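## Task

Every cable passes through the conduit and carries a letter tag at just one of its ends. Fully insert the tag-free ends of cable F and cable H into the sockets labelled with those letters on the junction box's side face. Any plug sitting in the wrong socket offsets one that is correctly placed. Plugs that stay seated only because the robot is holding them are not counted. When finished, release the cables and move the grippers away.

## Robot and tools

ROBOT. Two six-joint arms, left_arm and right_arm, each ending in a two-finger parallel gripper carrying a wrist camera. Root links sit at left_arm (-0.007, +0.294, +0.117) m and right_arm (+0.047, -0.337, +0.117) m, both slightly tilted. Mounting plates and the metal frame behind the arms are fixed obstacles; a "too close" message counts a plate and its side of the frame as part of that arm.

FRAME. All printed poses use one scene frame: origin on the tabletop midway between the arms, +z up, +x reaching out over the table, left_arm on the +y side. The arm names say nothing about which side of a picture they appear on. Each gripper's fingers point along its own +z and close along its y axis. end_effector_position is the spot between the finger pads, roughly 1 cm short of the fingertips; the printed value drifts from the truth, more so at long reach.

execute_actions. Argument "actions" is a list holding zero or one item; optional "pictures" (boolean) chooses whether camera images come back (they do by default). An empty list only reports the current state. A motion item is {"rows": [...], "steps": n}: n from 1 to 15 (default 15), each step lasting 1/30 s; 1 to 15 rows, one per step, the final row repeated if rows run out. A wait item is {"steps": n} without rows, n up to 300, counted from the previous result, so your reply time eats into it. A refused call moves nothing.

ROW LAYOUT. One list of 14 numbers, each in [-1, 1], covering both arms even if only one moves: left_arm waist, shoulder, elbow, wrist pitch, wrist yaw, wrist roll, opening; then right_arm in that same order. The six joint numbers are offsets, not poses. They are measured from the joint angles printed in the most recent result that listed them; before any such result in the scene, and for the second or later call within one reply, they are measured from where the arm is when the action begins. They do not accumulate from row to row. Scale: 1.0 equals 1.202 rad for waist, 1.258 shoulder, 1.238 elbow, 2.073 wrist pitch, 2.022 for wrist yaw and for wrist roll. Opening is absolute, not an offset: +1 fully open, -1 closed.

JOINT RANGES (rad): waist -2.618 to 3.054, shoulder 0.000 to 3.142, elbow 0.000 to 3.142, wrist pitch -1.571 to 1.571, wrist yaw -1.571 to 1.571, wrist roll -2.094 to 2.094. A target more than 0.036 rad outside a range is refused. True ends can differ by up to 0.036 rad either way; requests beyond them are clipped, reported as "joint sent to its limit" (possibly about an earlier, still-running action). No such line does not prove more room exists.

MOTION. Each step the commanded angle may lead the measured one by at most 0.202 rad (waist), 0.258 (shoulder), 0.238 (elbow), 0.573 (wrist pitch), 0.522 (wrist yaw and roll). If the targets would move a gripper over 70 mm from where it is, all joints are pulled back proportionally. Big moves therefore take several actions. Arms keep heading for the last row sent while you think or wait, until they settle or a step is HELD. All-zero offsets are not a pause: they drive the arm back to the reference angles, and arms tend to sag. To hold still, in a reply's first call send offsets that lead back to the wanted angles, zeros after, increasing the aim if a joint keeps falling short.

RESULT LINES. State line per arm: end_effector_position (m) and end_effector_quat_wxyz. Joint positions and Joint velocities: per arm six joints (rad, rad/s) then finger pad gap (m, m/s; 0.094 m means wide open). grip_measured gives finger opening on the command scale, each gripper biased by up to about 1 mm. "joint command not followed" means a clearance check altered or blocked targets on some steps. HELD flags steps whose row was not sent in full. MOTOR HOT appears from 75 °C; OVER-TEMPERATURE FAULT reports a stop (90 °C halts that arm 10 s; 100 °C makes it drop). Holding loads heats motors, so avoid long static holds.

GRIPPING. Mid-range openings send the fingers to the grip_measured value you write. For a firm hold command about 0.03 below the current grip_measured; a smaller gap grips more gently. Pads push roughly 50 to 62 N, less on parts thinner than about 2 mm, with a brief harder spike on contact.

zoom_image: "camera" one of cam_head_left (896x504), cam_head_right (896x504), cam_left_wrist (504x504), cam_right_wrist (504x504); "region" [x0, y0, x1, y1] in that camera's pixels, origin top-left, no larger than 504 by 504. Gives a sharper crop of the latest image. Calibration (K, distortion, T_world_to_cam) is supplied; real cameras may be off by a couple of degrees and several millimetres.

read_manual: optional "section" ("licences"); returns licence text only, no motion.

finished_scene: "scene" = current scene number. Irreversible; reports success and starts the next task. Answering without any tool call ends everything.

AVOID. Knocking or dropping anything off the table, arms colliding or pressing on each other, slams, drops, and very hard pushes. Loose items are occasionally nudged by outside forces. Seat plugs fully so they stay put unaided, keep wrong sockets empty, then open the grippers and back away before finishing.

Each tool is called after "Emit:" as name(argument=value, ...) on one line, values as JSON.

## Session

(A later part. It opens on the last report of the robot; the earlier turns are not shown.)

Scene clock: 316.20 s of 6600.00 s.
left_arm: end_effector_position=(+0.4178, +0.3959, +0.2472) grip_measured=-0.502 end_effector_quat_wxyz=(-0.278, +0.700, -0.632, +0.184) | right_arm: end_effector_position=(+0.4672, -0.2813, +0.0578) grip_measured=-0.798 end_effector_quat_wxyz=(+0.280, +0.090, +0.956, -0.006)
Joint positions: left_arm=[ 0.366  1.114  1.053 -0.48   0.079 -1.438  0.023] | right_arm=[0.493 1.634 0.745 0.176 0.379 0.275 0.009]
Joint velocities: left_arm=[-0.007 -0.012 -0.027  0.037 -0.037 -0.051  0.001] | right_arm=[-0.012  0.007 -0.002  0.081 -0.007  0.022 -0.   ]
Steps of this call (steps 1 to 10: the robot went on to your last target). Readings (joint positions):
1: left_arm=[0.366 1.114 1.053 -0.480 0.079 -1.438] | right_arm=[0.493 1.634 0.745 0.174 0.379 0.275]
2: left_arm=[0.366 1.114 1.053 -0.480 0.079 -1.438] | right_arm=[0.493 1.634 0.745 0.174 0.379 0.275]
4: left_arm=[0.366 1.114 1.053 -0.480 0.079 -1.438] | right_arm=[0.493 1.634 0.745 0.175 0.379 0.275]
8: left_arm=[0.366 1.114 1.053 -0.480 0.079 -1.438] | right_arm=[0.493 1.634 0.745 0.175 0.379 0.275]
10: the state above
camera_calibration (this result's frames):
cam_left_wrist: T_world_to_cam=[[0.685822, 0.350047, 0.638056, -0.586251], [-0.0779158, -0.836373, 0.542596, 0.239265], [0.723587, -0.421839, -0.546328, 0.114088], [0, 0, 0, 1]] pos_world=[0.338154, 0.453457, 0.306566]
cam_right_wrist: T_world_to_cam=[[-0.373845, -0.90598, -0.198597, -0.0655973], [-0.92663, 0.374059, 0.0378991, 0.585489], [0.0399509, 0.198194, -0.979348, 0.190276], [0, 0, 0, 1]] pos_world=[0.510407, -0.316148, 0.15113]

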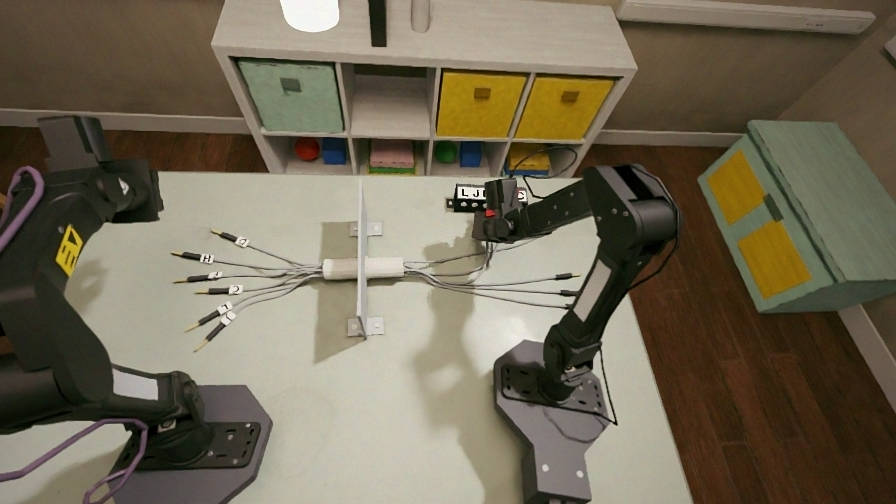

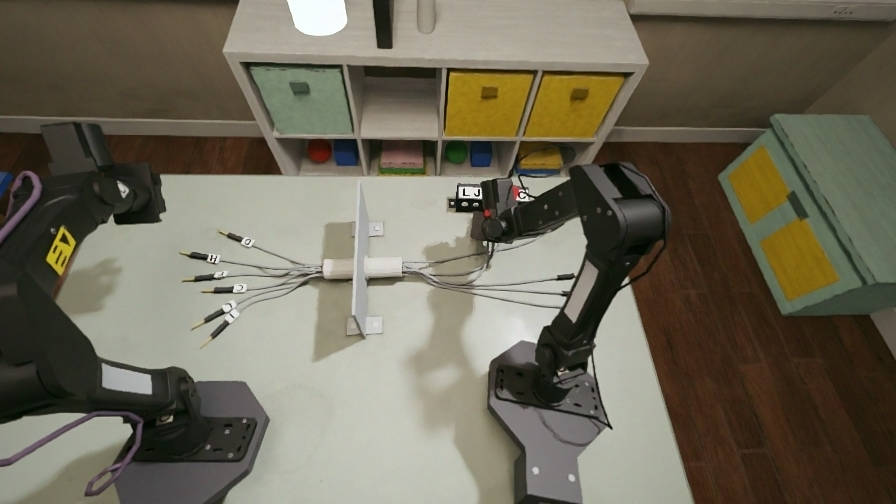

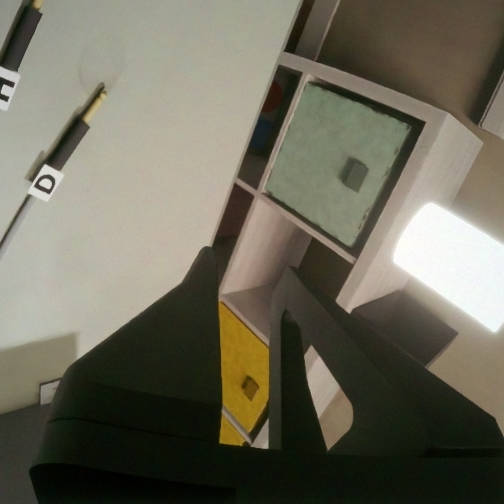

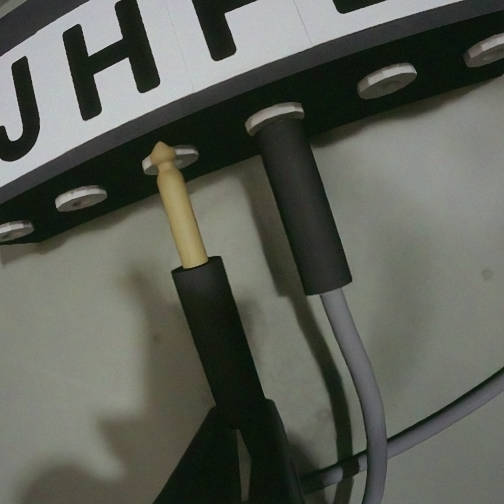

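Emit:
execute_actions(actions=[{"rows":[[0,0,0,0,0,0,-0.5,0,-0.025,-0.035,0.004,0,0,-0.83]],"steps":10}], pictures=false)

Emit:
execute_actions(actions=[{"rows":[[0,0,0,0,0,0,-0.5,0,0,0.03,-0.015,0,0,-0.83],[0,0,0,0,0,0,-0.5,0,0,0.045,-0.03,0,0,-0.83],[0,0,0,0,0,0,-0.5,0,0.01,0.06,-0.045,0,0,-0.83],[0,0,0,0,0,0,-0.5,0,0.015,0.075,-0.06,0,0,-0.83],[0,0,0,0,0,0,-0.5,0,0.02,0.09,-0.075,0,0,-0.83],[0,0,0,0,0,0,-0.5,0,0.025,0.105,-0.088,0,0,-0.83]],"steps":15}], pictures=false)

Emit:
execute_actions(actions=[{"steps":10}])

Scene clock: 320.63 s of 6600.00 s.
left_arm: end_effector_position=(+0.4178, +0.3959, +0.2472) grip_measured=-0.502 end_effector_quat_wxyz=(-0.278, +0.700, -0.632, +0.184) | right_arm: end_effector_position=(+0.4562, -0.2827, +0.0509) grip_measured=-0.798 end_effector_quat_wxyz=(+0.269, +0.086, +0.959, -0.009)
Joint positions: left_arm=[ 0.366  1.114  1.053 -0.48   0.079 -1.438  0.023] | right_arm=[0.493 1.633 0.715 0.18  0.379 0.275 0.009]
Joint velocities: left_arm=[-0.002  0.007  0.002 -0.007  0.007 -0.007 -0.001] | right_arm=[-0.017 -0.017 -0.007 -0.022 -0.022 -0.007  0.   ]
Steps of this call (steps 1 to 15: the robot went on to your last target; steps 16 to 90: nothing new was sent; then 1.10 s passed at rest; steps 91 to 100: all 10 steps of this action). Readings (joint positions):
91: left_arm=[0.366 1.114 1.053 -0.480 0.079 -1.438] | right_arm=[0.493 1.634 0.742 0.178 0.379 0.275]
92: left_arm=[0.366 1.114 1.053 -0.480 0.079 -1.438] | right_arm=[0.493 1.634 0.736 0.181 0.379 0.275]
94: left_arm=[0.366 1.114 1.053 -0.480 0.079 -1.438] | right_arm=[0.493 1.633 0.724 0.181 0.379 0.275]
98: left_arm=[0.366 1.114 1.053 -0.480 0.079 -1.438] | right_arm=[0.493 1.633 0.715 0.180 0.379 0.275]
100: the state above

Scene clock: 321.13 s of 6600.00 s.
left_arm: end_effector_position=(+0.4178, +0.3959, +0.2472) grip_measured=-0.502 end_effector_quat_wxyz=(-0.278, +0.700, -0.632, +0.184) | right_arm: end_effector_position=(+0.4603, -0.2816, +0.0519) grip_measured=-0.798 end_effector_quat_wxyz=(+0.233, +0.075, +0.969, -0.019)
Joint positions: left_arm=[ 0.366  1.114  1.053 -0.48   0.079 -1.438  0.023] | right_arm=[0.493 1.653 0.815 0.018 0.377 0.275 0.009]
Joint velocities: left_arm=[-0.007 -0.002 -0.022 -0.022  0.007 -0.022  0.   ] | right_arm=[-0.002  0.012  0.002 -0.095  0.037 -0.007  0.   ]
Steps of this call (steps 1 to 15: all 15 steps of this action). Readings (joint positions):
1: left_arm=[0.366 1.114 1.053 -0.480 0.079 -1.438] | right_arm=[0.493 1.633 0.715 0.178 0.379 0.275]
2: left_arm=[0.366 1.114 1.053 -0.480 0.079 -1.438] | right_arm=[0.493 1.633 0.718 0.169 0.379 0.275]
4: left_arm=[0.366 1.114 1.053 -0.480 0.079 -1.438] | right_arm=[0.493 1.637 0.741 0.132 0.379 0.275]
8: left_arm=[0.366 1.114 1.053 -0.480 0.079 -1.438] | right_arm=[0.493 1.652 0.807 0.057 0.377 0.275]
15: the state above

Scene clock: 321.47 s of 6600.00 s.
left_arm: end_effector_position=(+0.4178, +0.3959, +0.2472) grip_measured=-0.502 end_effector_quat_wxyz=(-0.278, +0.700, -0.632, +0.184) | right_arm: end_effector_position=(+0.4583, -0.2819, +0.0510) grip_measured=-0.798 end_effector_quat_wxyz=(+0.229, +0.073, +0.970, -0.021)
Joint positions: left_arm=[ 0.366  1.114  1.053 -0.48   0.079 -1.438  0.023] | right_arm=[0.493 1.653 0.815 0.009 0.377 0.275 0.009]
Joint velocities: left_arm=[-0.002  0.017 -0.002  0.066  0.051 -0.051  0.001] | right_arm=[ 0.007 -0.007 -0.007 -0.022 -0.051 -0.051 -0.   ]
Steps of this call (steps 1 to 10: the robot went on to your last target). Readings (joint positions):
1: left_arm=[0.366 1.114 1.053 -0.480 0.079 -1.438] | right_arm=[0.493 1.653 0.815 0.016 0.377 0.275]
2: left_arm=[0.366 1.114 1.053 -0.480 0.079 -1.438] | right_arm=[0.493 1.653 0.815 0.014 0.377 0.275]
4: left_arm=[0.366 1.114 1.053 -0.480 0.079 -1.438] | right_arm=[0.493 1.653 0.815 0.012 0.377 0.275]
8: left_arm=[0.366 1.114 1.053 -0.480 0.079 -1.438] | right_arm=[0.493 1.653 0.815 0.009 0.377 0.275]
10: the state above
camera_calibration (this result's frames):
cam_left_wrist: T_world_to_cam=[[0.685822, 0.350047, 0.638056, -0.586251], [-0.0779158, -0.836373, 0.542596, 0.239265], [0.723587, -0.421839, -0.546328, 0.114088], [0, 0, 0, 1]] pos_world=[0.338154, 0.453457, 0.306566]
cam_right_wrist: T_world_to_cam=[[-0.369235, -0.919791, -0.132853, -0.0801879], [-0.926595, 0.353393, 0.12859, 0.567302], [-0.0713265, 0.170581, -0.982759, 0.227485], [0, 0, 0, 1]] pos_world=[0.512276, -0.313041, 0.139961]

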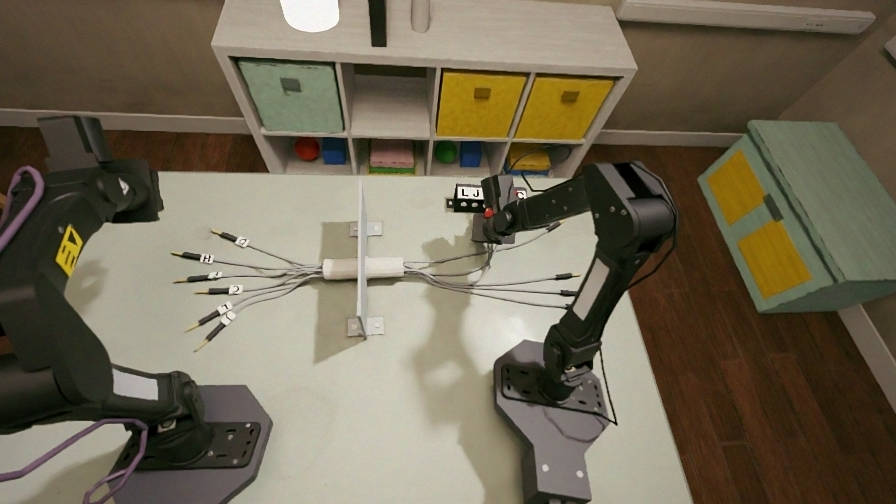

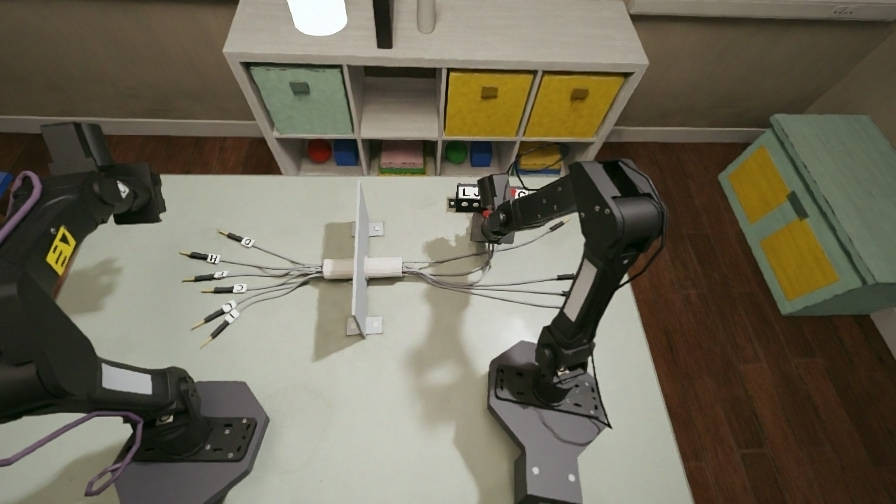

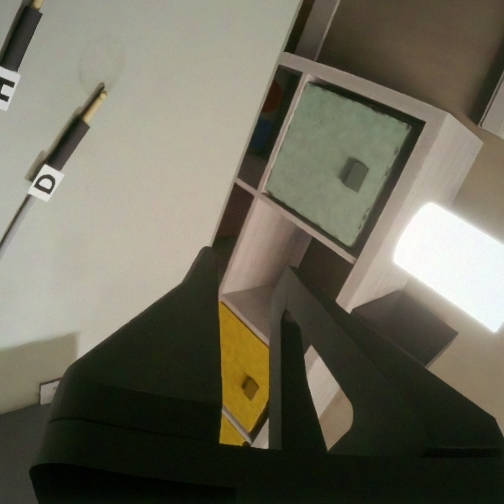

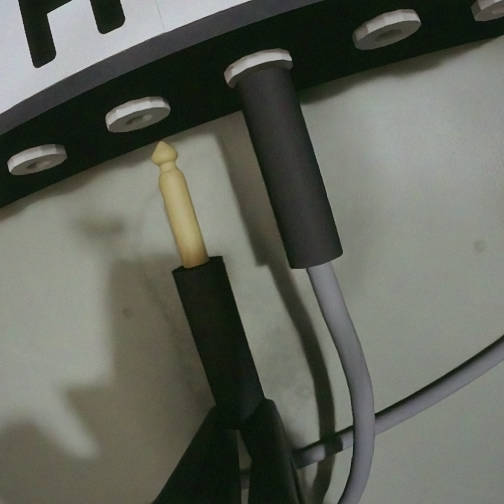

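Emit:
execute_actions(actions=[{"rows":[[0,0,0,0,0,0,-0.5,0.024,0,0.035,0.008,0,0,-0.83],[0,0,0,0,0,0,-0.5,0.024,0.01,0.045,0.01,0,0,-0.83]],"steps":12}], pictures=false)

Emit:
execute_actions(actions=[{"steps":10}])

Scene clock: 323.03 s of 6600.00 s.
left_arm: end_effector_position=(+0.4178, +0.3958, +0.2472) grip_measured=-0.502 end_effector_quat_wxyz=(-0.278, +0.700, -0.632, +0.184) | right_arm: end_effector_position=(+0.4654, -0.2759, +0.0560) grip_measured=-0.798 end_effector_quat_wxyz=(+0.237, +0.071, +0.969, -0.015)
Joint positions: left_arm=[ 0.366  1.114  1.053 -0.48   0.08  -1.438  0.023] | right_arm=[0.505 1.656 0.836 0.007 0.377 0.275 0.009]
Joint velocities: left_arm=[-0.017 -0.002  0.017 -0.007 -0.007  0.022 -0.   ] | right_arm=[ 0.012 -0.007  0.012 -0.007 -0.037 -0.022  0.   ]
Steps of this call (steps 1 to 15: the robot went on to your last target; steps 16 to 35: nothing new was sent; steps 36 to 47: all 12 steps of this action). Readings (joint positions):
36: left_arm=[0.366 1.114 1.053 -0.480 0.079 -1.438] | right_arm=[0.494 1.653 0.816 0.008 0.377 0.275]
37: left_arm=[0.366 1.114 1.053 -0.480 0.079 -1.438] | right_arm=[0.495 1.654 0.819 0.008 0.377 0.275]
39: left_arm=[0.366 1.114 1.053 -0.480 0.080 -1.438] | right_arm=[0.500 1.656 0.831 0.009 0.377 0.275]
43: left_arm=[0.366 1.114 1.053 -0.480 0.080 -1.438] | right_arm=[0.505 1.656 0.836 0.007 0.377 0.275]
47: the state above

Scene clock: 323.37 s of 6600.00 s.
left_arm: end_effector_position=(+0.4178, +0.3958, +0.2472) grip_measured=-0.502 end_effector_quat_wxyz=(-0.278, +0.700, -0.632, +0.184) | right_arm: end_effector_position=(+0.4654, -0.2759, +0.0560) grip_measured=-0.798 end_effector_quat_wxyz=(+0.237, +0.071, +0.969, -0.015)
Joint positions: left_arm=[ 0.366  1.114  1.053 -0.48   0.08  -1.438  0.023] | right_arm=[0.505 1.656 0.836 0.007 0.377 0.275 0.009]
Joint velocities: left_arm=[ 0.002  0.007 -0.007 -0.022 -0.007  0.066 -0.001] | right_arm=[ 0.002  0.032  0.002  0.022 -0.007  0.037 -0.   ]
Steps of this call (steps 1 to 10: the robot went on to your last target). Readings (joint positions):
1: left_arm=[0.366 1.114 1.053 -0.480 0.080 -1.438] | right_arm=[0.505 1.656 0.836 0.007 0.377 0.275]
2: left_arm=[0.366 1.114 1.053 -0.480 0.080 -1.438] | right_arm=[0.505 1.656 0.836 0.007 0.377 0.275]
4: left_arm=[0.366 1.114 1.053 -0.480 0.080 -1.438] | right_arm=[0.505 1.656 0.836 0.007 0.377 0.275]
8: left_arm=[0.366 1.114 1.053 -0.480 0.080 -1.438] | right_arm=[0.505 1.656 0.836 0.007 0.377 0.275]
10: the state above
camera_calibration (this result's frames):
cam_left_wrist: T_world_to_cam=[[0.685863, 0.350067, 0.638001, -0.58625], [-0.0781529, -0.836197, 0.542832, 0.239183], [0.723522, -0.42217, -0.546158, 0.114164], [0, 0, 0, 1]] pos_world=[0.33818, 0.453427, 0.306543]
cam_right_wrist: T_world_to_cam=[[-0.359707, -0.921492, -0.146502, -0.0755368], [-0.931355, 0.345091, 0.116147, 0.571663], [-0.0564715, 0.178224, -0.982368, 0.227062], [0, 0, 0, 1]] pos_world=[0.518072, -0.30735, 0.145596]

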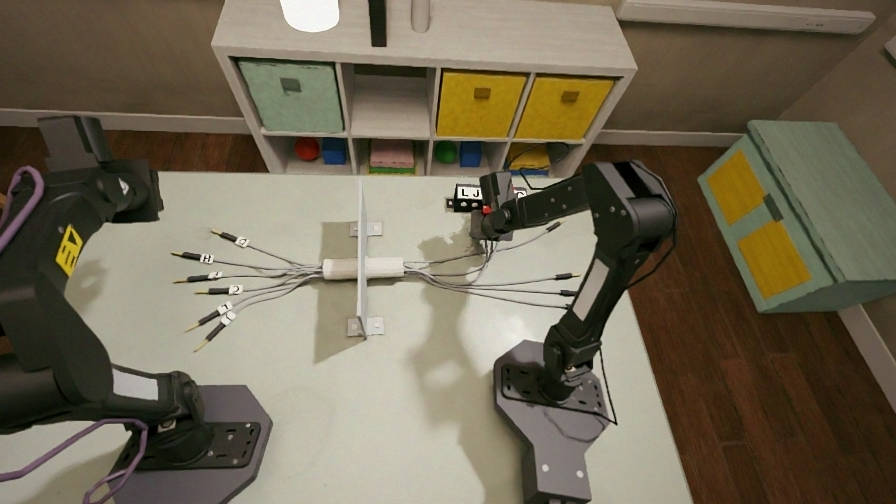

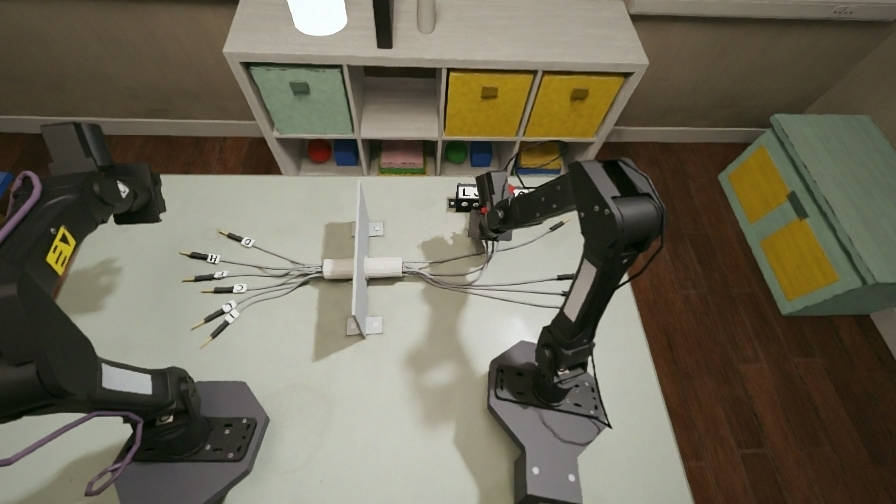

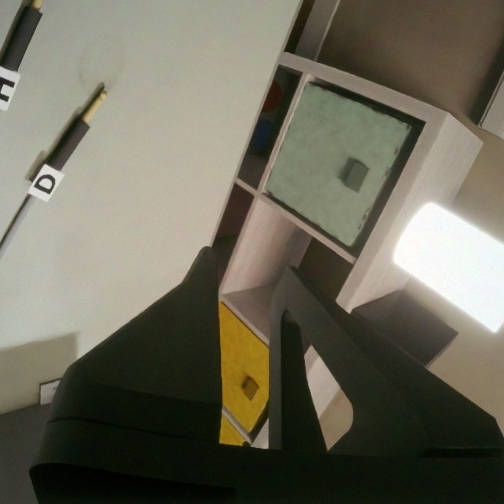

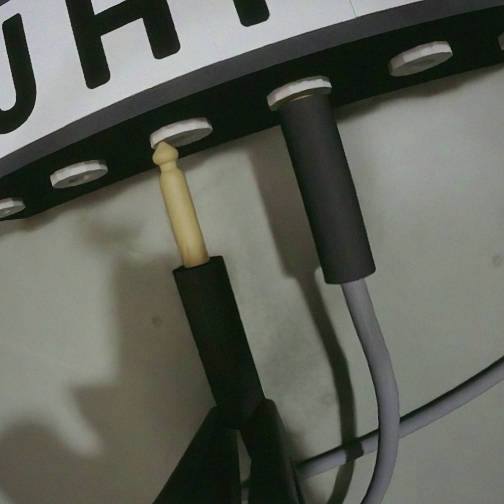

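Emit:
execute_actions(actions=[{"rows":[[0,0,0,0,0,0,-0.5,-0.012,0.022,0,0.01,0,0,-0.83]],"steps":12}], pictures=false)

Emit:
execute_actions(actions=[{"steps":10}])

Scene clock: 324.53 s of 6600.00 s.
left_arm: end_effector_position=(+0.4178, +0.3958, +0.2472) grip_measured=-0.502 end_effector_quat_wxyz=(-0.278, +0.700, -0.632, +0.184) | right_arm: end_effector_position=(+0.4630, -0.2780, +0.0487) grip_measured=-0.798 end_effector_quat_wxyz=(+0.229, +0.071, +0.971, -0.019)
Joint positions: left_arm=[ 0.366  1.114  1.053 -0.48   0.08  -1.438  0.023] | right_arm=[0.498 1.676 0.836 0.011 0.377 0.275 0.009]
Joint velocities: left_arm=[ 0.007 -0.002  0.007 -0.022  0.066 -0.022  0.001] | right_arm=[-0.002 -0.012 -0.017 -0.081 -0.022  0.022 -0.   ]
Steps of this call (steps 1 to 15: the robot went on to your last target; steps 16 to 23: nothing new was sent; steps 24 to 35: all 12 steps of this action). Readings (joint positions):
24: left_arm=[0.366 1.114 1.053 -0.480 0.080 -1.438] | right_arm=[0.504 1.657 0.836 0.007 0.377 0.275]
25: left_arm=[0.366 1.114 1.053 -0.480 0.080 -1.438] | right_arm=[0.503 1.661 0.836 0.009 0.377 0.275]
27: left_arm=[0.366 1.114 1.053 -0.480 0.080 -1.438] | right_arm=[0.500 1.669 0.836 0.011 0.377 0.275]
31: left_arm=[0.366 1.114 1.053 -0.480 0.080 -1.438] | right_arm=[0.498 1.676 0.836 0.011 0.377 0.275]
35: the state above

Scene clock: 324.87 s of 6600.00 s.
left_arm: end_effector_position=(+0.4178, +0.3958, +0.2472) grip_measured=-0.502 end_effector_quat_wxyz=(-0.278, +0.700, -0.632, +0.184) | right_arm: end_effector_position=(+0.4630, -0.2780, +0.0487) grip_measured=-0.798 end_effector_quat_wxyz=(+0.229, +0.071, +0.971, -0.019)
Joint positions: left_arm=[ 0.366  1.114  1.053 -0.48   0.08  -1.438  0.023] | right_arm=[0.498 1.676 0.836 0.011 0.377 0.275 0.009]
Joint velocities: left_arm=[-0.022 -0.017  0.017 -0.066 -0.022  0.037 -0.   ] | right_arm=[-0.002 -0.012 -0.007 -0.066  0.022  0.022 -0.001]
Steps of this call (steps 1 to 10: the robot went on to your last target). Readings (joint positions):
1: left_arm=[0.366 1.114 1.053 -0.480 0.080 -1.438] | right_arm=[0.498 1.676 0.836 0.011 0.377 0.275]
2: left_arm=[0.366 1.114 1.053 -0.480 0.080 -1.438] | right_arm=[0.498 1.676 0.836 0.011 0.377 0.275]
4: left_arm=[0.366 1.114 1.053 -0.480 0.080 -1.438] | right_arm=[0.498 1.676 0.836 0.011 0.377 0.275]
8: left_arm=[0.366 1.114 1.053 -0.480 0.080 -1.438] | right_arm=[0.498 1.676 0.836 0.011 0.377 0.275]
10: the state above
camera_calibration (this result's frames):
cam_left_wrist: T_world_to_cam=[[0.685863, 0.350067, 0.638001, -0.58625], [-0.0781529, -0.836197, 0.542832, 0.239183], [0.723522, -0.42217, -0.546158, 0.114164], [0, 0, 0, 1]] pos_world=[0.33818, 0.453427, 0.306543]
cam_right_wrist: T_world_to_cam=[[-0.364705, -0.921337, -0.134638, -0.0775636], [-0.928337, 0.348616, 0.129063, 0.569928], [-0.071973, 0.17206, -0.982454, 0.225579], [0, 0, 0, 1]] pos_world=[0.517033, -0.308961, 0.137621]

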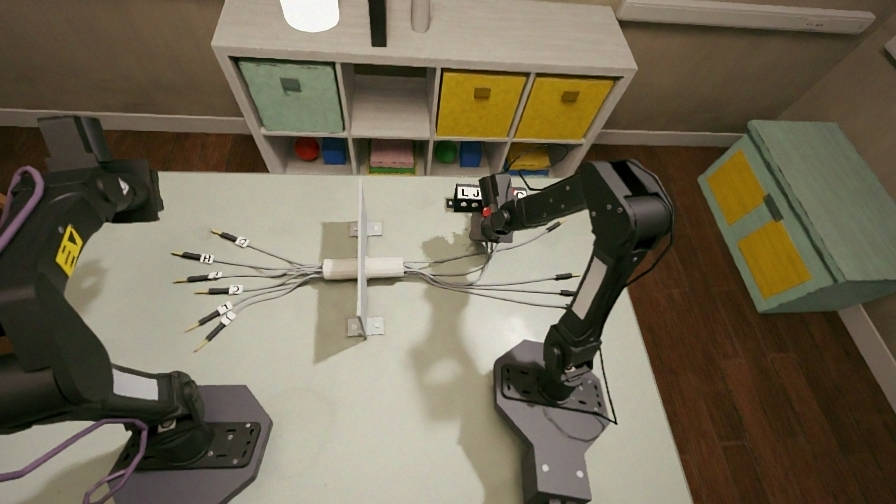

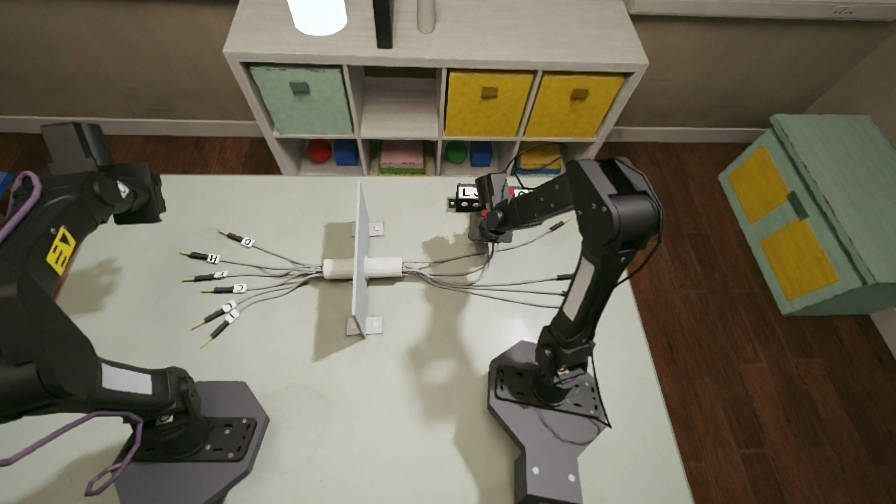

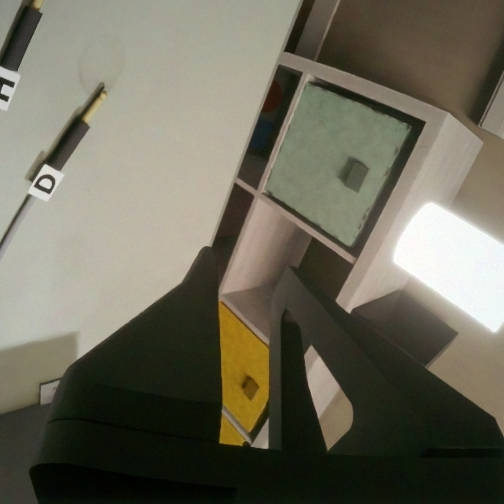

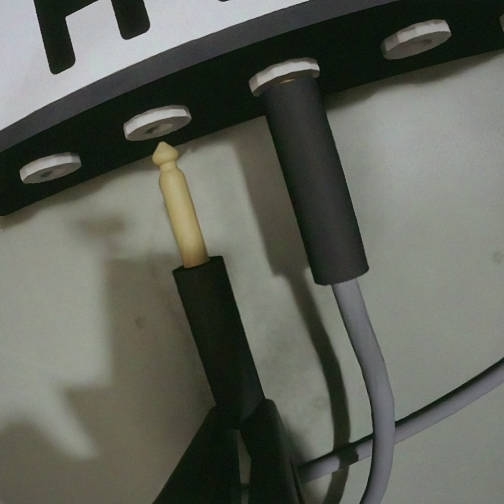

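Emit:
execute_actions(actions=[{"rows":[[0,0,0,0,0,0,-0.5,0,0,0.035,0.008,0,0,-0.83],[0,0,0,0,0,0,-0.5,0,0.01,0.045,0.01,0,0,-0.83],[0,0,0,0,0,0,-0.5,0,0.015,0.055,0.012,0,0,-0.83]],"steps":12}], pictures=false)

Emit:
execute_actions(actions=[{"steps":10}])

Scene clock: 326.47 s of 6600.00 s.
left_arm: end_effector_position=(+0.4178, +0.3958, +0.2472) grip_measured=-0.502 end_effector_quat_wxyz=(-0.278, +0.700, -0.632, +0.184) | right_arm: end_effector_position=(+0.4662, -0.2767, +0.0475) grip_measured=-0.798 end_effector_quat_wxyz=(+0.225, +0.070, +0.972, -0.020)
Joint positions: left_arm=[ 0.366  1.114  1.053 -0.48   0.08  -1.438  0.023] | right_arm=[ 0.498  1.692  0.86  -0.007  0.376  0.275  0.009]
Joint velocities: left_arm=[ 0.002  0.007 -0.012 -0.007  0.022 -0.007  0.001] | right_arm=[ 0.002 -0.002 -0.017 -0.007 -0.022  0.022 -0.001]
Steps of this call (steps 1 to 15: the robot went on to your last target; steps 16 to 36: nothing new was sent; steps 37 to 48: all 12 steps of this action). Readings (joint positions):
37: left_arm=[0.366 1.114 1.053 -0.480 0.080 -1.438] | right_arm=[0.498 1.676 0.837 0.011 0.377 0.275]
38: left_arm=[0.366 1.114 1.053 -0.480 0.080 -1.438] | right_arm=[0.498 1.677 0.840 0.011 0.377 0.275]
40: left_arm=[0.366 1.114 1.053 -0.480 0.080 -1.438] | right_arm=[0.498 1.682 0.853 -0.002 0.376 0.275]
44: left_arm=[0.366 1.114 1.053 -0.480 0.080 -1.438] | right_arm=[0.498 1.692 0.859 -0.005 0.376 0.275]
48: the state above

Scene clock: 326.80 s of 6600.00 s.
left_arm: end_effector_position=(+0.4178, +0.3958, +0.2472) grip_measured=-0.502 end_effector_quat_wxyz=(-0.278, +0.700, -0.632, +0.184) | right_arm: end_effector_position=(+0.4662, -0.2767, +0.0475) grip_measured=-0.798 end_effector_quat_wxyz=(+0.225, +0.070, +0.972, -0.020)
Joint positions: left_arm=[ 0.366  1.114  1.053 -0.48   0.08  -1.438  0.023] | right_arm=[ 0.498  1.692  0.86  -0.007  0.376  0.275  0.009]
Joint velocities: left_arm=[-0.002 -0.012 -0.017 -0.051  0.022 -0.022  0.   ] | right_arm=[-0.007  0.022  0.002  0.007 -0.022  0.051  0.   ]
Steps of this call (steps 1 to 10: the robot went on to your last target). Readings (joint positions):
1: left_arm=[0.366 1.114 1.053 -0.480 0.080 -1.438] | right_arm=[0.498 1.692 0.860 -0.007 0.376 0.275]
2: left_arm=[0.366 1.114 1.053 -0.480 0.080 -1.438] | right_arm=[0.498 1.692 0.860 -0.007 0.376 0.275]
4: left_arm=[0.366 1.114 1.053 -0.480 0.080 -1.438] | right_arm=[0.498 1.692 0.860 -0.007 0.376 0.275]
8: left_arm=[0.366 1.114 1.053 -0.480 0.080 -1.438] | right_arm=[0.498 1.692 0.860 -0.007 0.376 0.275]
10: the state above
camera_calibration (this result's frames):
cam_left_wrist: T_world_to_cam=[[0.685863, 0.350067, 0.638001, -0.58625], [-0.0781529, -0.836197, 0.542832, 0.239183], [0.723522, -0.42217, -0.546158, 0.114164], [0, 0, 0, 1]] pos_world=[0.33818, 0.453427, 0.306543]
cam_right_wrist: T_world_to_cam=[[-0.363744, -0.922424, -0.129711, -0.0763647], [-0.927942, 0.346668, 0.136909, 0.571526], [-0.081322, 0.170164, -0.982054, 0.228197], [0, 0, 0, 1]] pos_world=[0.521123, -0.307401, 0.135949]

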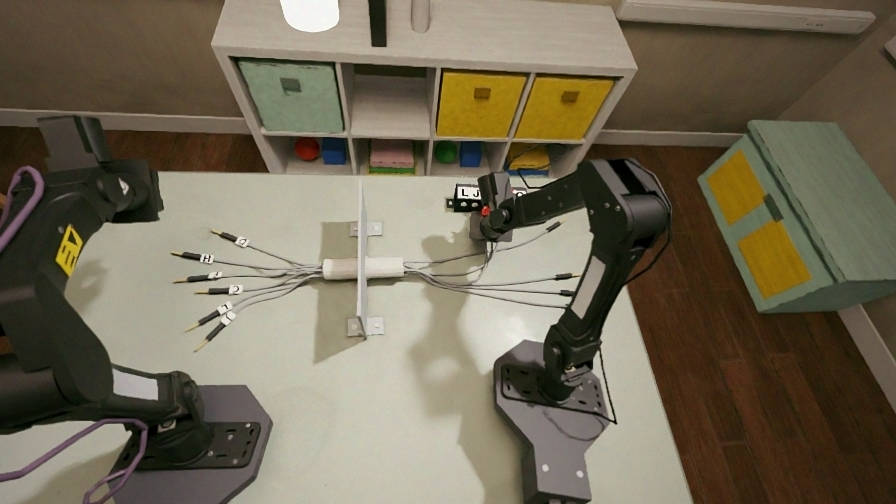

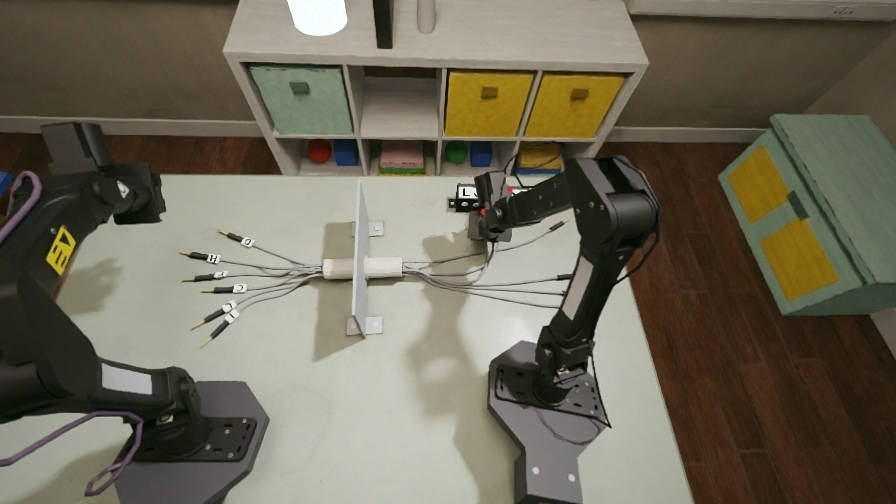

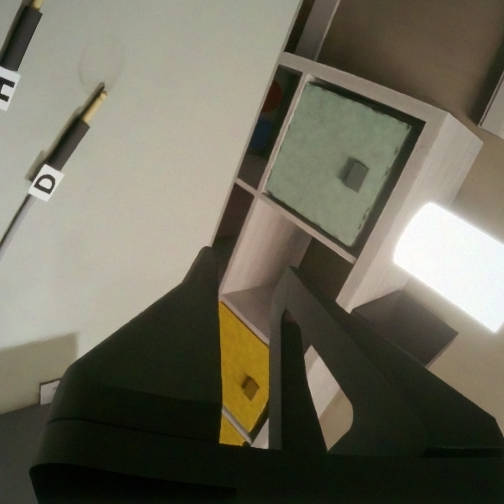

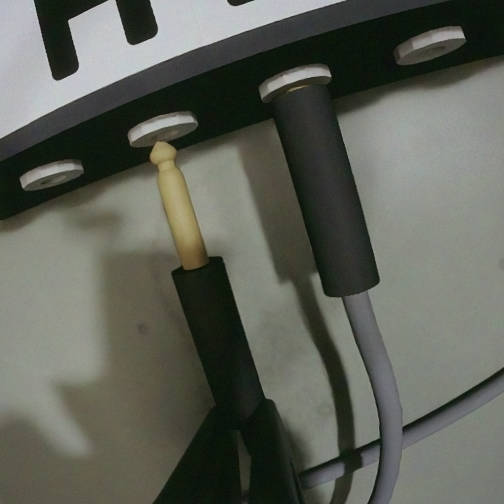

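Emit:
execute_actions(actions=[{"rows":[[0,0,0,0,0,0,-0.5,0,-0.03,0,0.012,0,0,-0.83],[0,0,0,0,0,0,-0.5,0,-0.035,0,0.012,0,0,-0.83],[0,0,0,0,0,0,-0.5,0,-0.035,0,0.012,0,0,-0.83],[0,0,0,0,0,0,-0.5,0,-0.035,0,0.012,0,0,-0.83],[0,0,0,0,0,0,-0.5,0,-0.035,0,0.012,0,0,-0.83],[0,0,0,0,0,0,-0.5,0,-0.035,0.035,0.014,0,0,-0.83],[0,0,0,0,0,0,-0.5,0,-0.035,0.045,0.016,0,0,-0.83]],"steps":14}], pictures=false)

Emit:
execute_actions(actions=[{"steps":10}])

Scene clock: 328.73 s of 6600.00 s.
left_arm: end_effector_position=(+0.4178, +0.3958, +0.2472) grip_measured=-0.502 end_effector_quat_wxyz=(-0.278, +0.700, -0.632, +0.184) | right_arm: end_effector_position=(+0.4663, -0.2768, +0.0482) grip_measured=-0.798 end_effector_quat_wxyz=(+0.221, +0.069, +0.973, -0.021)
Joint positions: left_arm=[ 0.366  1.114  1.053 -0.48   0.08  -1.438  0.023] | right_arm=[ 0.498  1.692  0.869 -0.024  0.376  0.275  0.009]
Joint velocities: left_arm=[-0.017  0.007  0.007 -0.081  0.007 -0.037 -0.   ] | right_arm=[ 0.002 -0.012  0.012  0.007  0.051 -0.037  0.   ]
Steps of this call (steps 1 to 15: the robot went on to your last target; steps 16 to 44: nothing new was sent; steps 45 to 58: all 14 steps of this action). Readings (joint positions):
45: left_arm=[0.366 1.114 1.053 -0.480 0.080 -1.438] | right_arm=[0.498 1.692 0.860 -0.008 0.376 0.275]
46: left_arm=[0.366 1.114 1.053 -0.480 0.080 -1.438] | right_arm=[0.498 1.692 0.860 -0.008 0.376 0.275]
48: left_arm=[0.366 1.114 1.053 -0.480 0.080 -1.438] | right_arm=[0.498 1.692 0.860 -0.008 0.376 0.275]
52: left_arm=[0.366 1.114 1.053 -0.480 0.080 -1.438] | right_arm=[0.498 1.692 0.865 -0.015 0.376 0.275]
58: the state above

Scene clock: 329.07 s of 6600.00 s.
left_arm: end_effector_position=(+0.4178, +0.3958, +0.2472) grip_measured=-0.502 end_effector_quat_wxyz=(-0.278, +0.700, -0.632, +0.184) | right_arm: end_effector_position=(+0.4663, -0.2768, +0.0482) grip_measured=-0.798 end_effector_quat_wxyz=(+0.221, +0.069, +0.973, -0.021)
Joint positions: left_arm=[ 0.366  1.114  1.053 -0.48   0.08  -1.438  0.023] | right_arm=[ 0.498  1.692  0.87  -0.025  0.376  0.275  0.009]
Joint velocities: left_arm=[ 0.002  0.007 -0.022 -0.007 -0.037  0.007 -0.001] | right_arm=[-0.012 -0.012  0.012 -0.037  0.051 -0.007  0.   ]
Steps of this call (steps 1 to 10: the robot went on to your last target). Readings (joint positions):
1: left_arm=[0.366 1.114 1.053 -0.480 0.080 -1.438] | right_arm=[0.498 1.692 0.869 -0.024 0.376 0.275]
2: left_arm=[0.366 1.114 1.053 -0.480 0.080 -1.438] | right_arm=[0.498 1.692 0.869 -0.025 0.376 0.275]
4: left_arm=[0.366 1.114 1.053 -0.480 0.080 -1.438] | right_arm=[0.498 1.692 0.869 -0.025 0.376 0.275]
8: left_arm=[0.366 1.114 1.053 -0.480 0.080 -1.438] | right_arm=[0.498 1.692 0.869 -0.025 0.376 0.275]
10: the state above
camera_calibration (this result's frames):
cam_left_wrist: T_world_to_cam=[[0.685863, 0.350067, 0.638001, -0.58625], [-0.0781529, -0.836197, 0.542832, 0.239183], [0.723522, -0.42217, -0.546158, 0.114164], [0, 0, 0, 1]] pos_world=[0.33818, 0.453427, 0.306543]
cam_right_wrist: T_world_to_cam=[[-0.363107, -0.923343, -0.124861, -0.0771082], [-0.927449, 0.345314, 0.143516, 0.570694], [-0.0893978, 0.167914, -0.98174, 0.23209], [0, 0, 0, 1]] pos_world=[0.522039, -0.307237, 0.136321]

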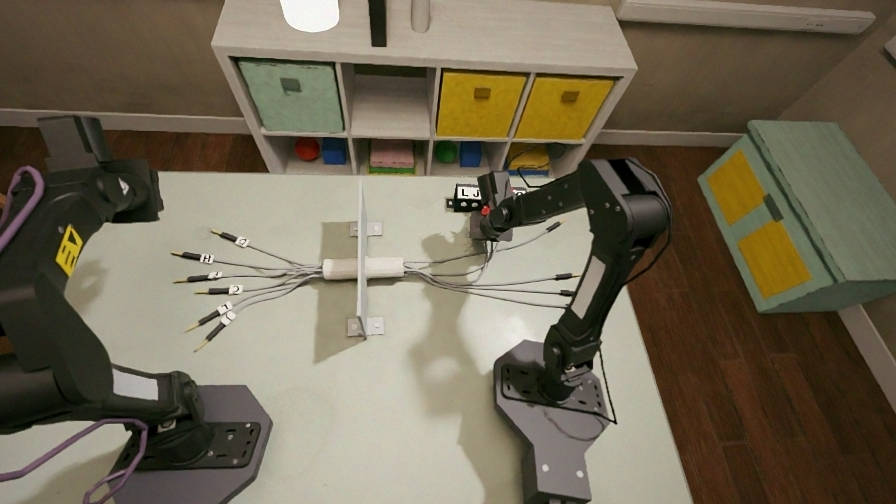

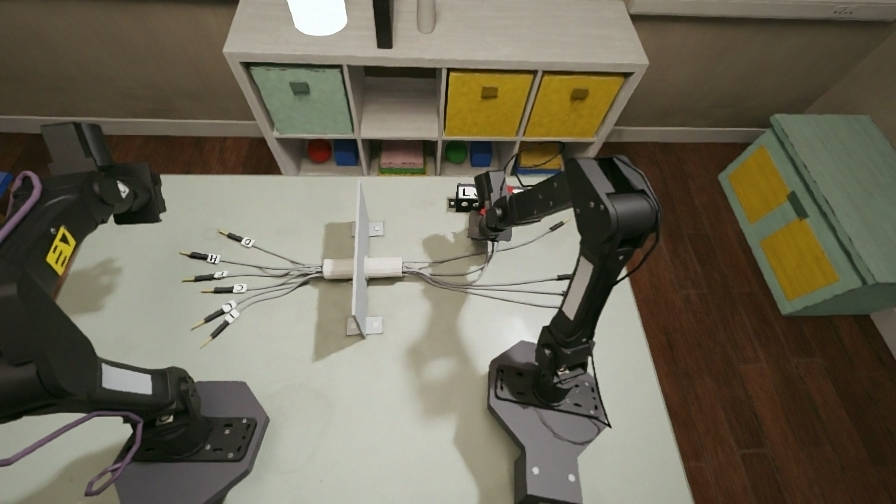

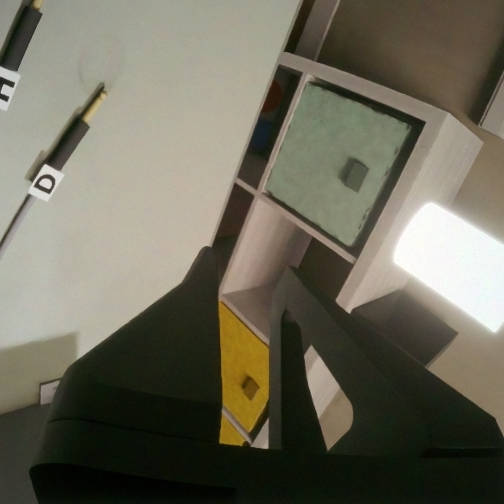

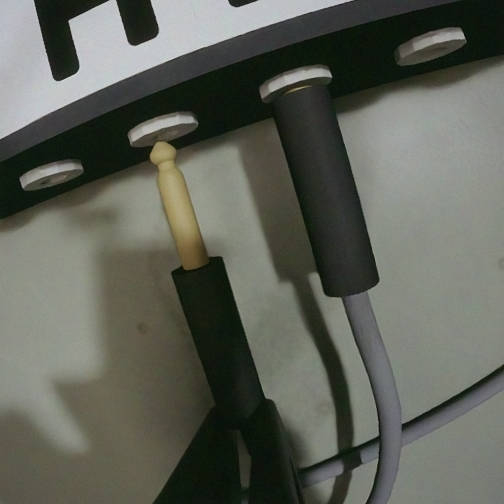

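Emit:
execute_actions(actions=[{"rows":[[0,0,0,0,0,0,-0.5,0,-0.02,-0.03,0.015,0,0,-0.83],[0,0,0,0,0,0,-0.5,0,-0.03,-0.03,0.015,0,0,-0.83],[0,0,0,0,0,0,-0.5,0,-0.048,-0.03,0.015,0,0,-0.83]],"steps":12}], pictures=false)

Emit:
execute_actions(actions=[{"steps":10}])

Scene clock: 330.20 s of 6600.00 s.
left_arm: end_effector_position=(+0.4178, +0.3958, +0.2472) grip_measured=-0.502 end_effector_quat_wxyz=(-0.278, +0.700, -0.632, +0.184) | right_arm: end_effector_position=(+0.4644, -0.2785, +0.0534) grip_measured=-0.798 end_effector_quat_wxyz=(+0.229, +0.071, +0.971, -0.019)
Joint positions: left_arm=[ 0.366  1.114  1.053 -0.48   0.08  -1.438  0.023] | right_arm=[ 0.498  1.663  0.845 -0.01   0.376  0.275  0.009]
Joint velocities: left_arm=[-0.002 -0.017 -0.002 -0.022 -0.022 -0.022 -0.001] | right_arm=[-0.002  0.007  0.012 -0.022  0.007  0.007 -0.001]
Steps of this call (steps 1 to 15: the robot went on to your last target; steps 16 to 22: nothing new was sent; steps 23 to 34: all 12 steps of this action). Readings (joint positions):
23: left_arm=[0.366 1.114 1.053 -0.480 0.080 -1.438] | right_arm=[0.498 1.692 0.866 -0.024 0.376 0.275]
24: left_arm=[0.366 1.114 1.053 -0.480 0.080 -1.438] | right_arm=[0.498 1.691 0.861 -0.019 0.376 0.275]
26: left_arm=[0.366 1.114 1.053 -0.480 0.080 -1.438] | right_arm=[0.498 1.683 0.850 -0.017 0.376 0.275]
30: left_arm=[0.366 1.114 1.053 -0.480 0.080 -1.438] | right_arm=[0.498 1.667 0.845 -0.015 0.376 0.275]
34: the state above

Scene clock: 330.53 s of 6600.00 s.
left_arm: end_effector_position=(+0.4178, +0.3958, +0.2472) grip_measured=-0.502 end_effector_quat_wxyz=(-0.278, +0.700, -0.632, +0.184) | right_arm: end_effector_position=(+0.4644, -0.2785, +0.0534) grip_measured=-0.798 end_effector_quat_wxyz=(+0.229, +0.071, +0.971, -0.019)
Joint positions: left_arm=[ 0.366  1.114  1.053 -0.48   0.08  -1.438  0.023] | right_arm=[ 0.498  1.663  0.845 -0.01   0.376  0.275  0.009]
Joint velocities: left_arm=[-0.027 -0.002 -0.002  0.007  0.007 -0.125 -0.   ] | right_arm=[ 0.017 -0.007  0.002  0.051 -0.007 -0.11   0.   ]
Steps of this call (steps 1 to 10: the robot went on to your last target). Readings (joint positions):
1: left_arm=[0.366 1.114 1.053 -0.480 0.080 -1.438] | right_arm=[0.498 1.663 0.845 -0.010 0.376 0.275]
2: left_arm=[0.366 1.114 1.053 -0.480 0.080 -1.438] | right_arm=[0.498 1.663 0.845 -0.010 0.376 0.275]
4: left_arm=[0.366 1.114 1.053 -0.480 0.080 -1.438] | right_arm=[0.498 1.663 0.845 -0.010 0.376 0.275]
8: left_arm=[0.366 1.114 1.053 -0.480 0.080 -1.438] | right_arm=[0.498 1.663 0.845 -0.010 0.376 0.275]
10: the state above
camera_calibration (this result's frames):
cam_left_wrist: T_world_to_cam=[[0.685863, 0.350067, 0.638001, -0.58625], [-0.0781529, -0.836197, 0.542832, 0.239183], [0.723522, -0.42217, -0.546158, 0.114164], [0, 0, 0, 1]] pos_world=[0.33818, 0.453427, 0.306543]
cam_right_wrist: T_world_to_cam=[[-0.364444, -0.921322, -0.135446, -0.0769801], [-0.928455, 0.348286, 0.129101, 0.570794], [-0.0717699, 0.172806, -0.982338, 0.230473], [0, 0, 0, 1]] pos_world=[0.518443, -0.30955, 0.142286]

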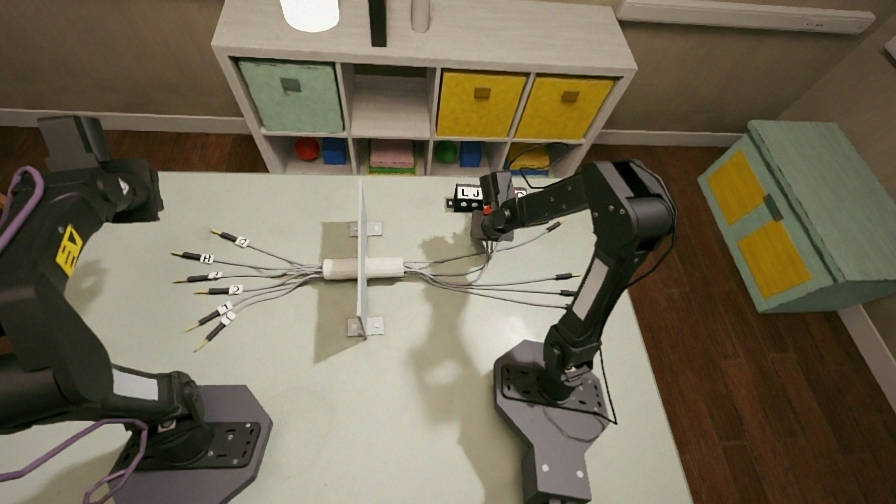

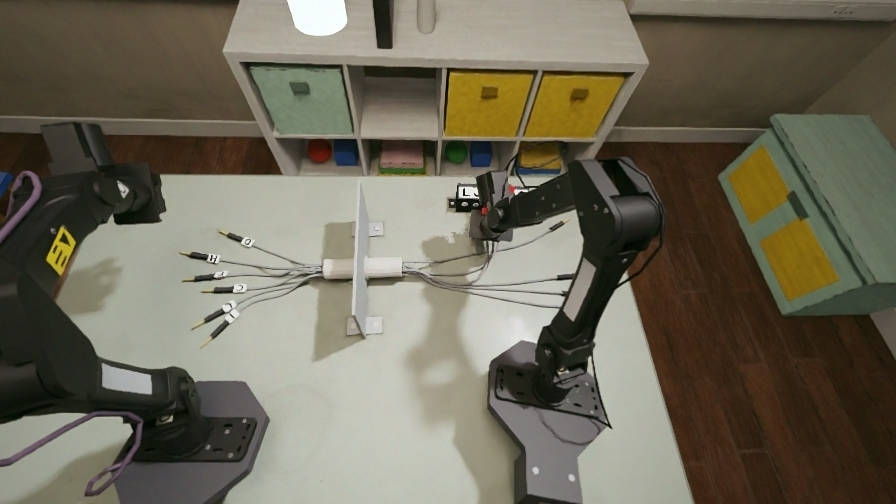

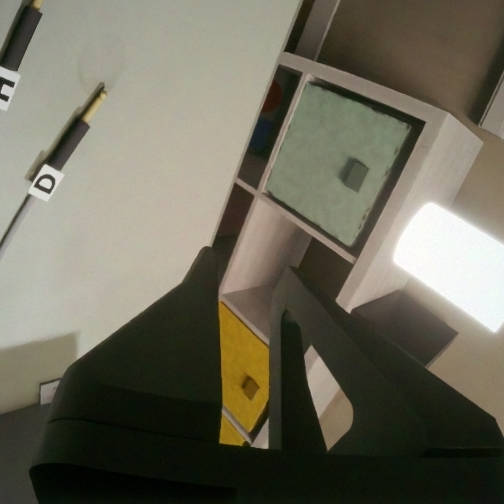

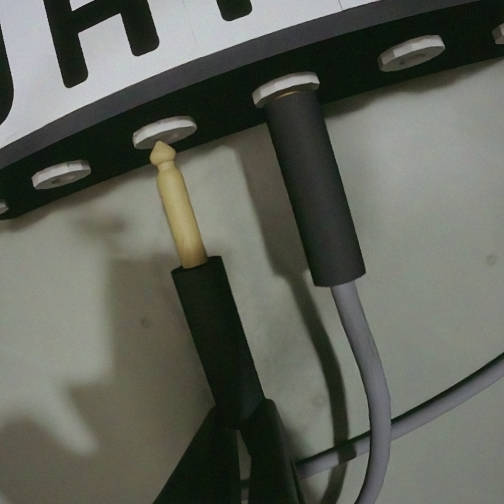

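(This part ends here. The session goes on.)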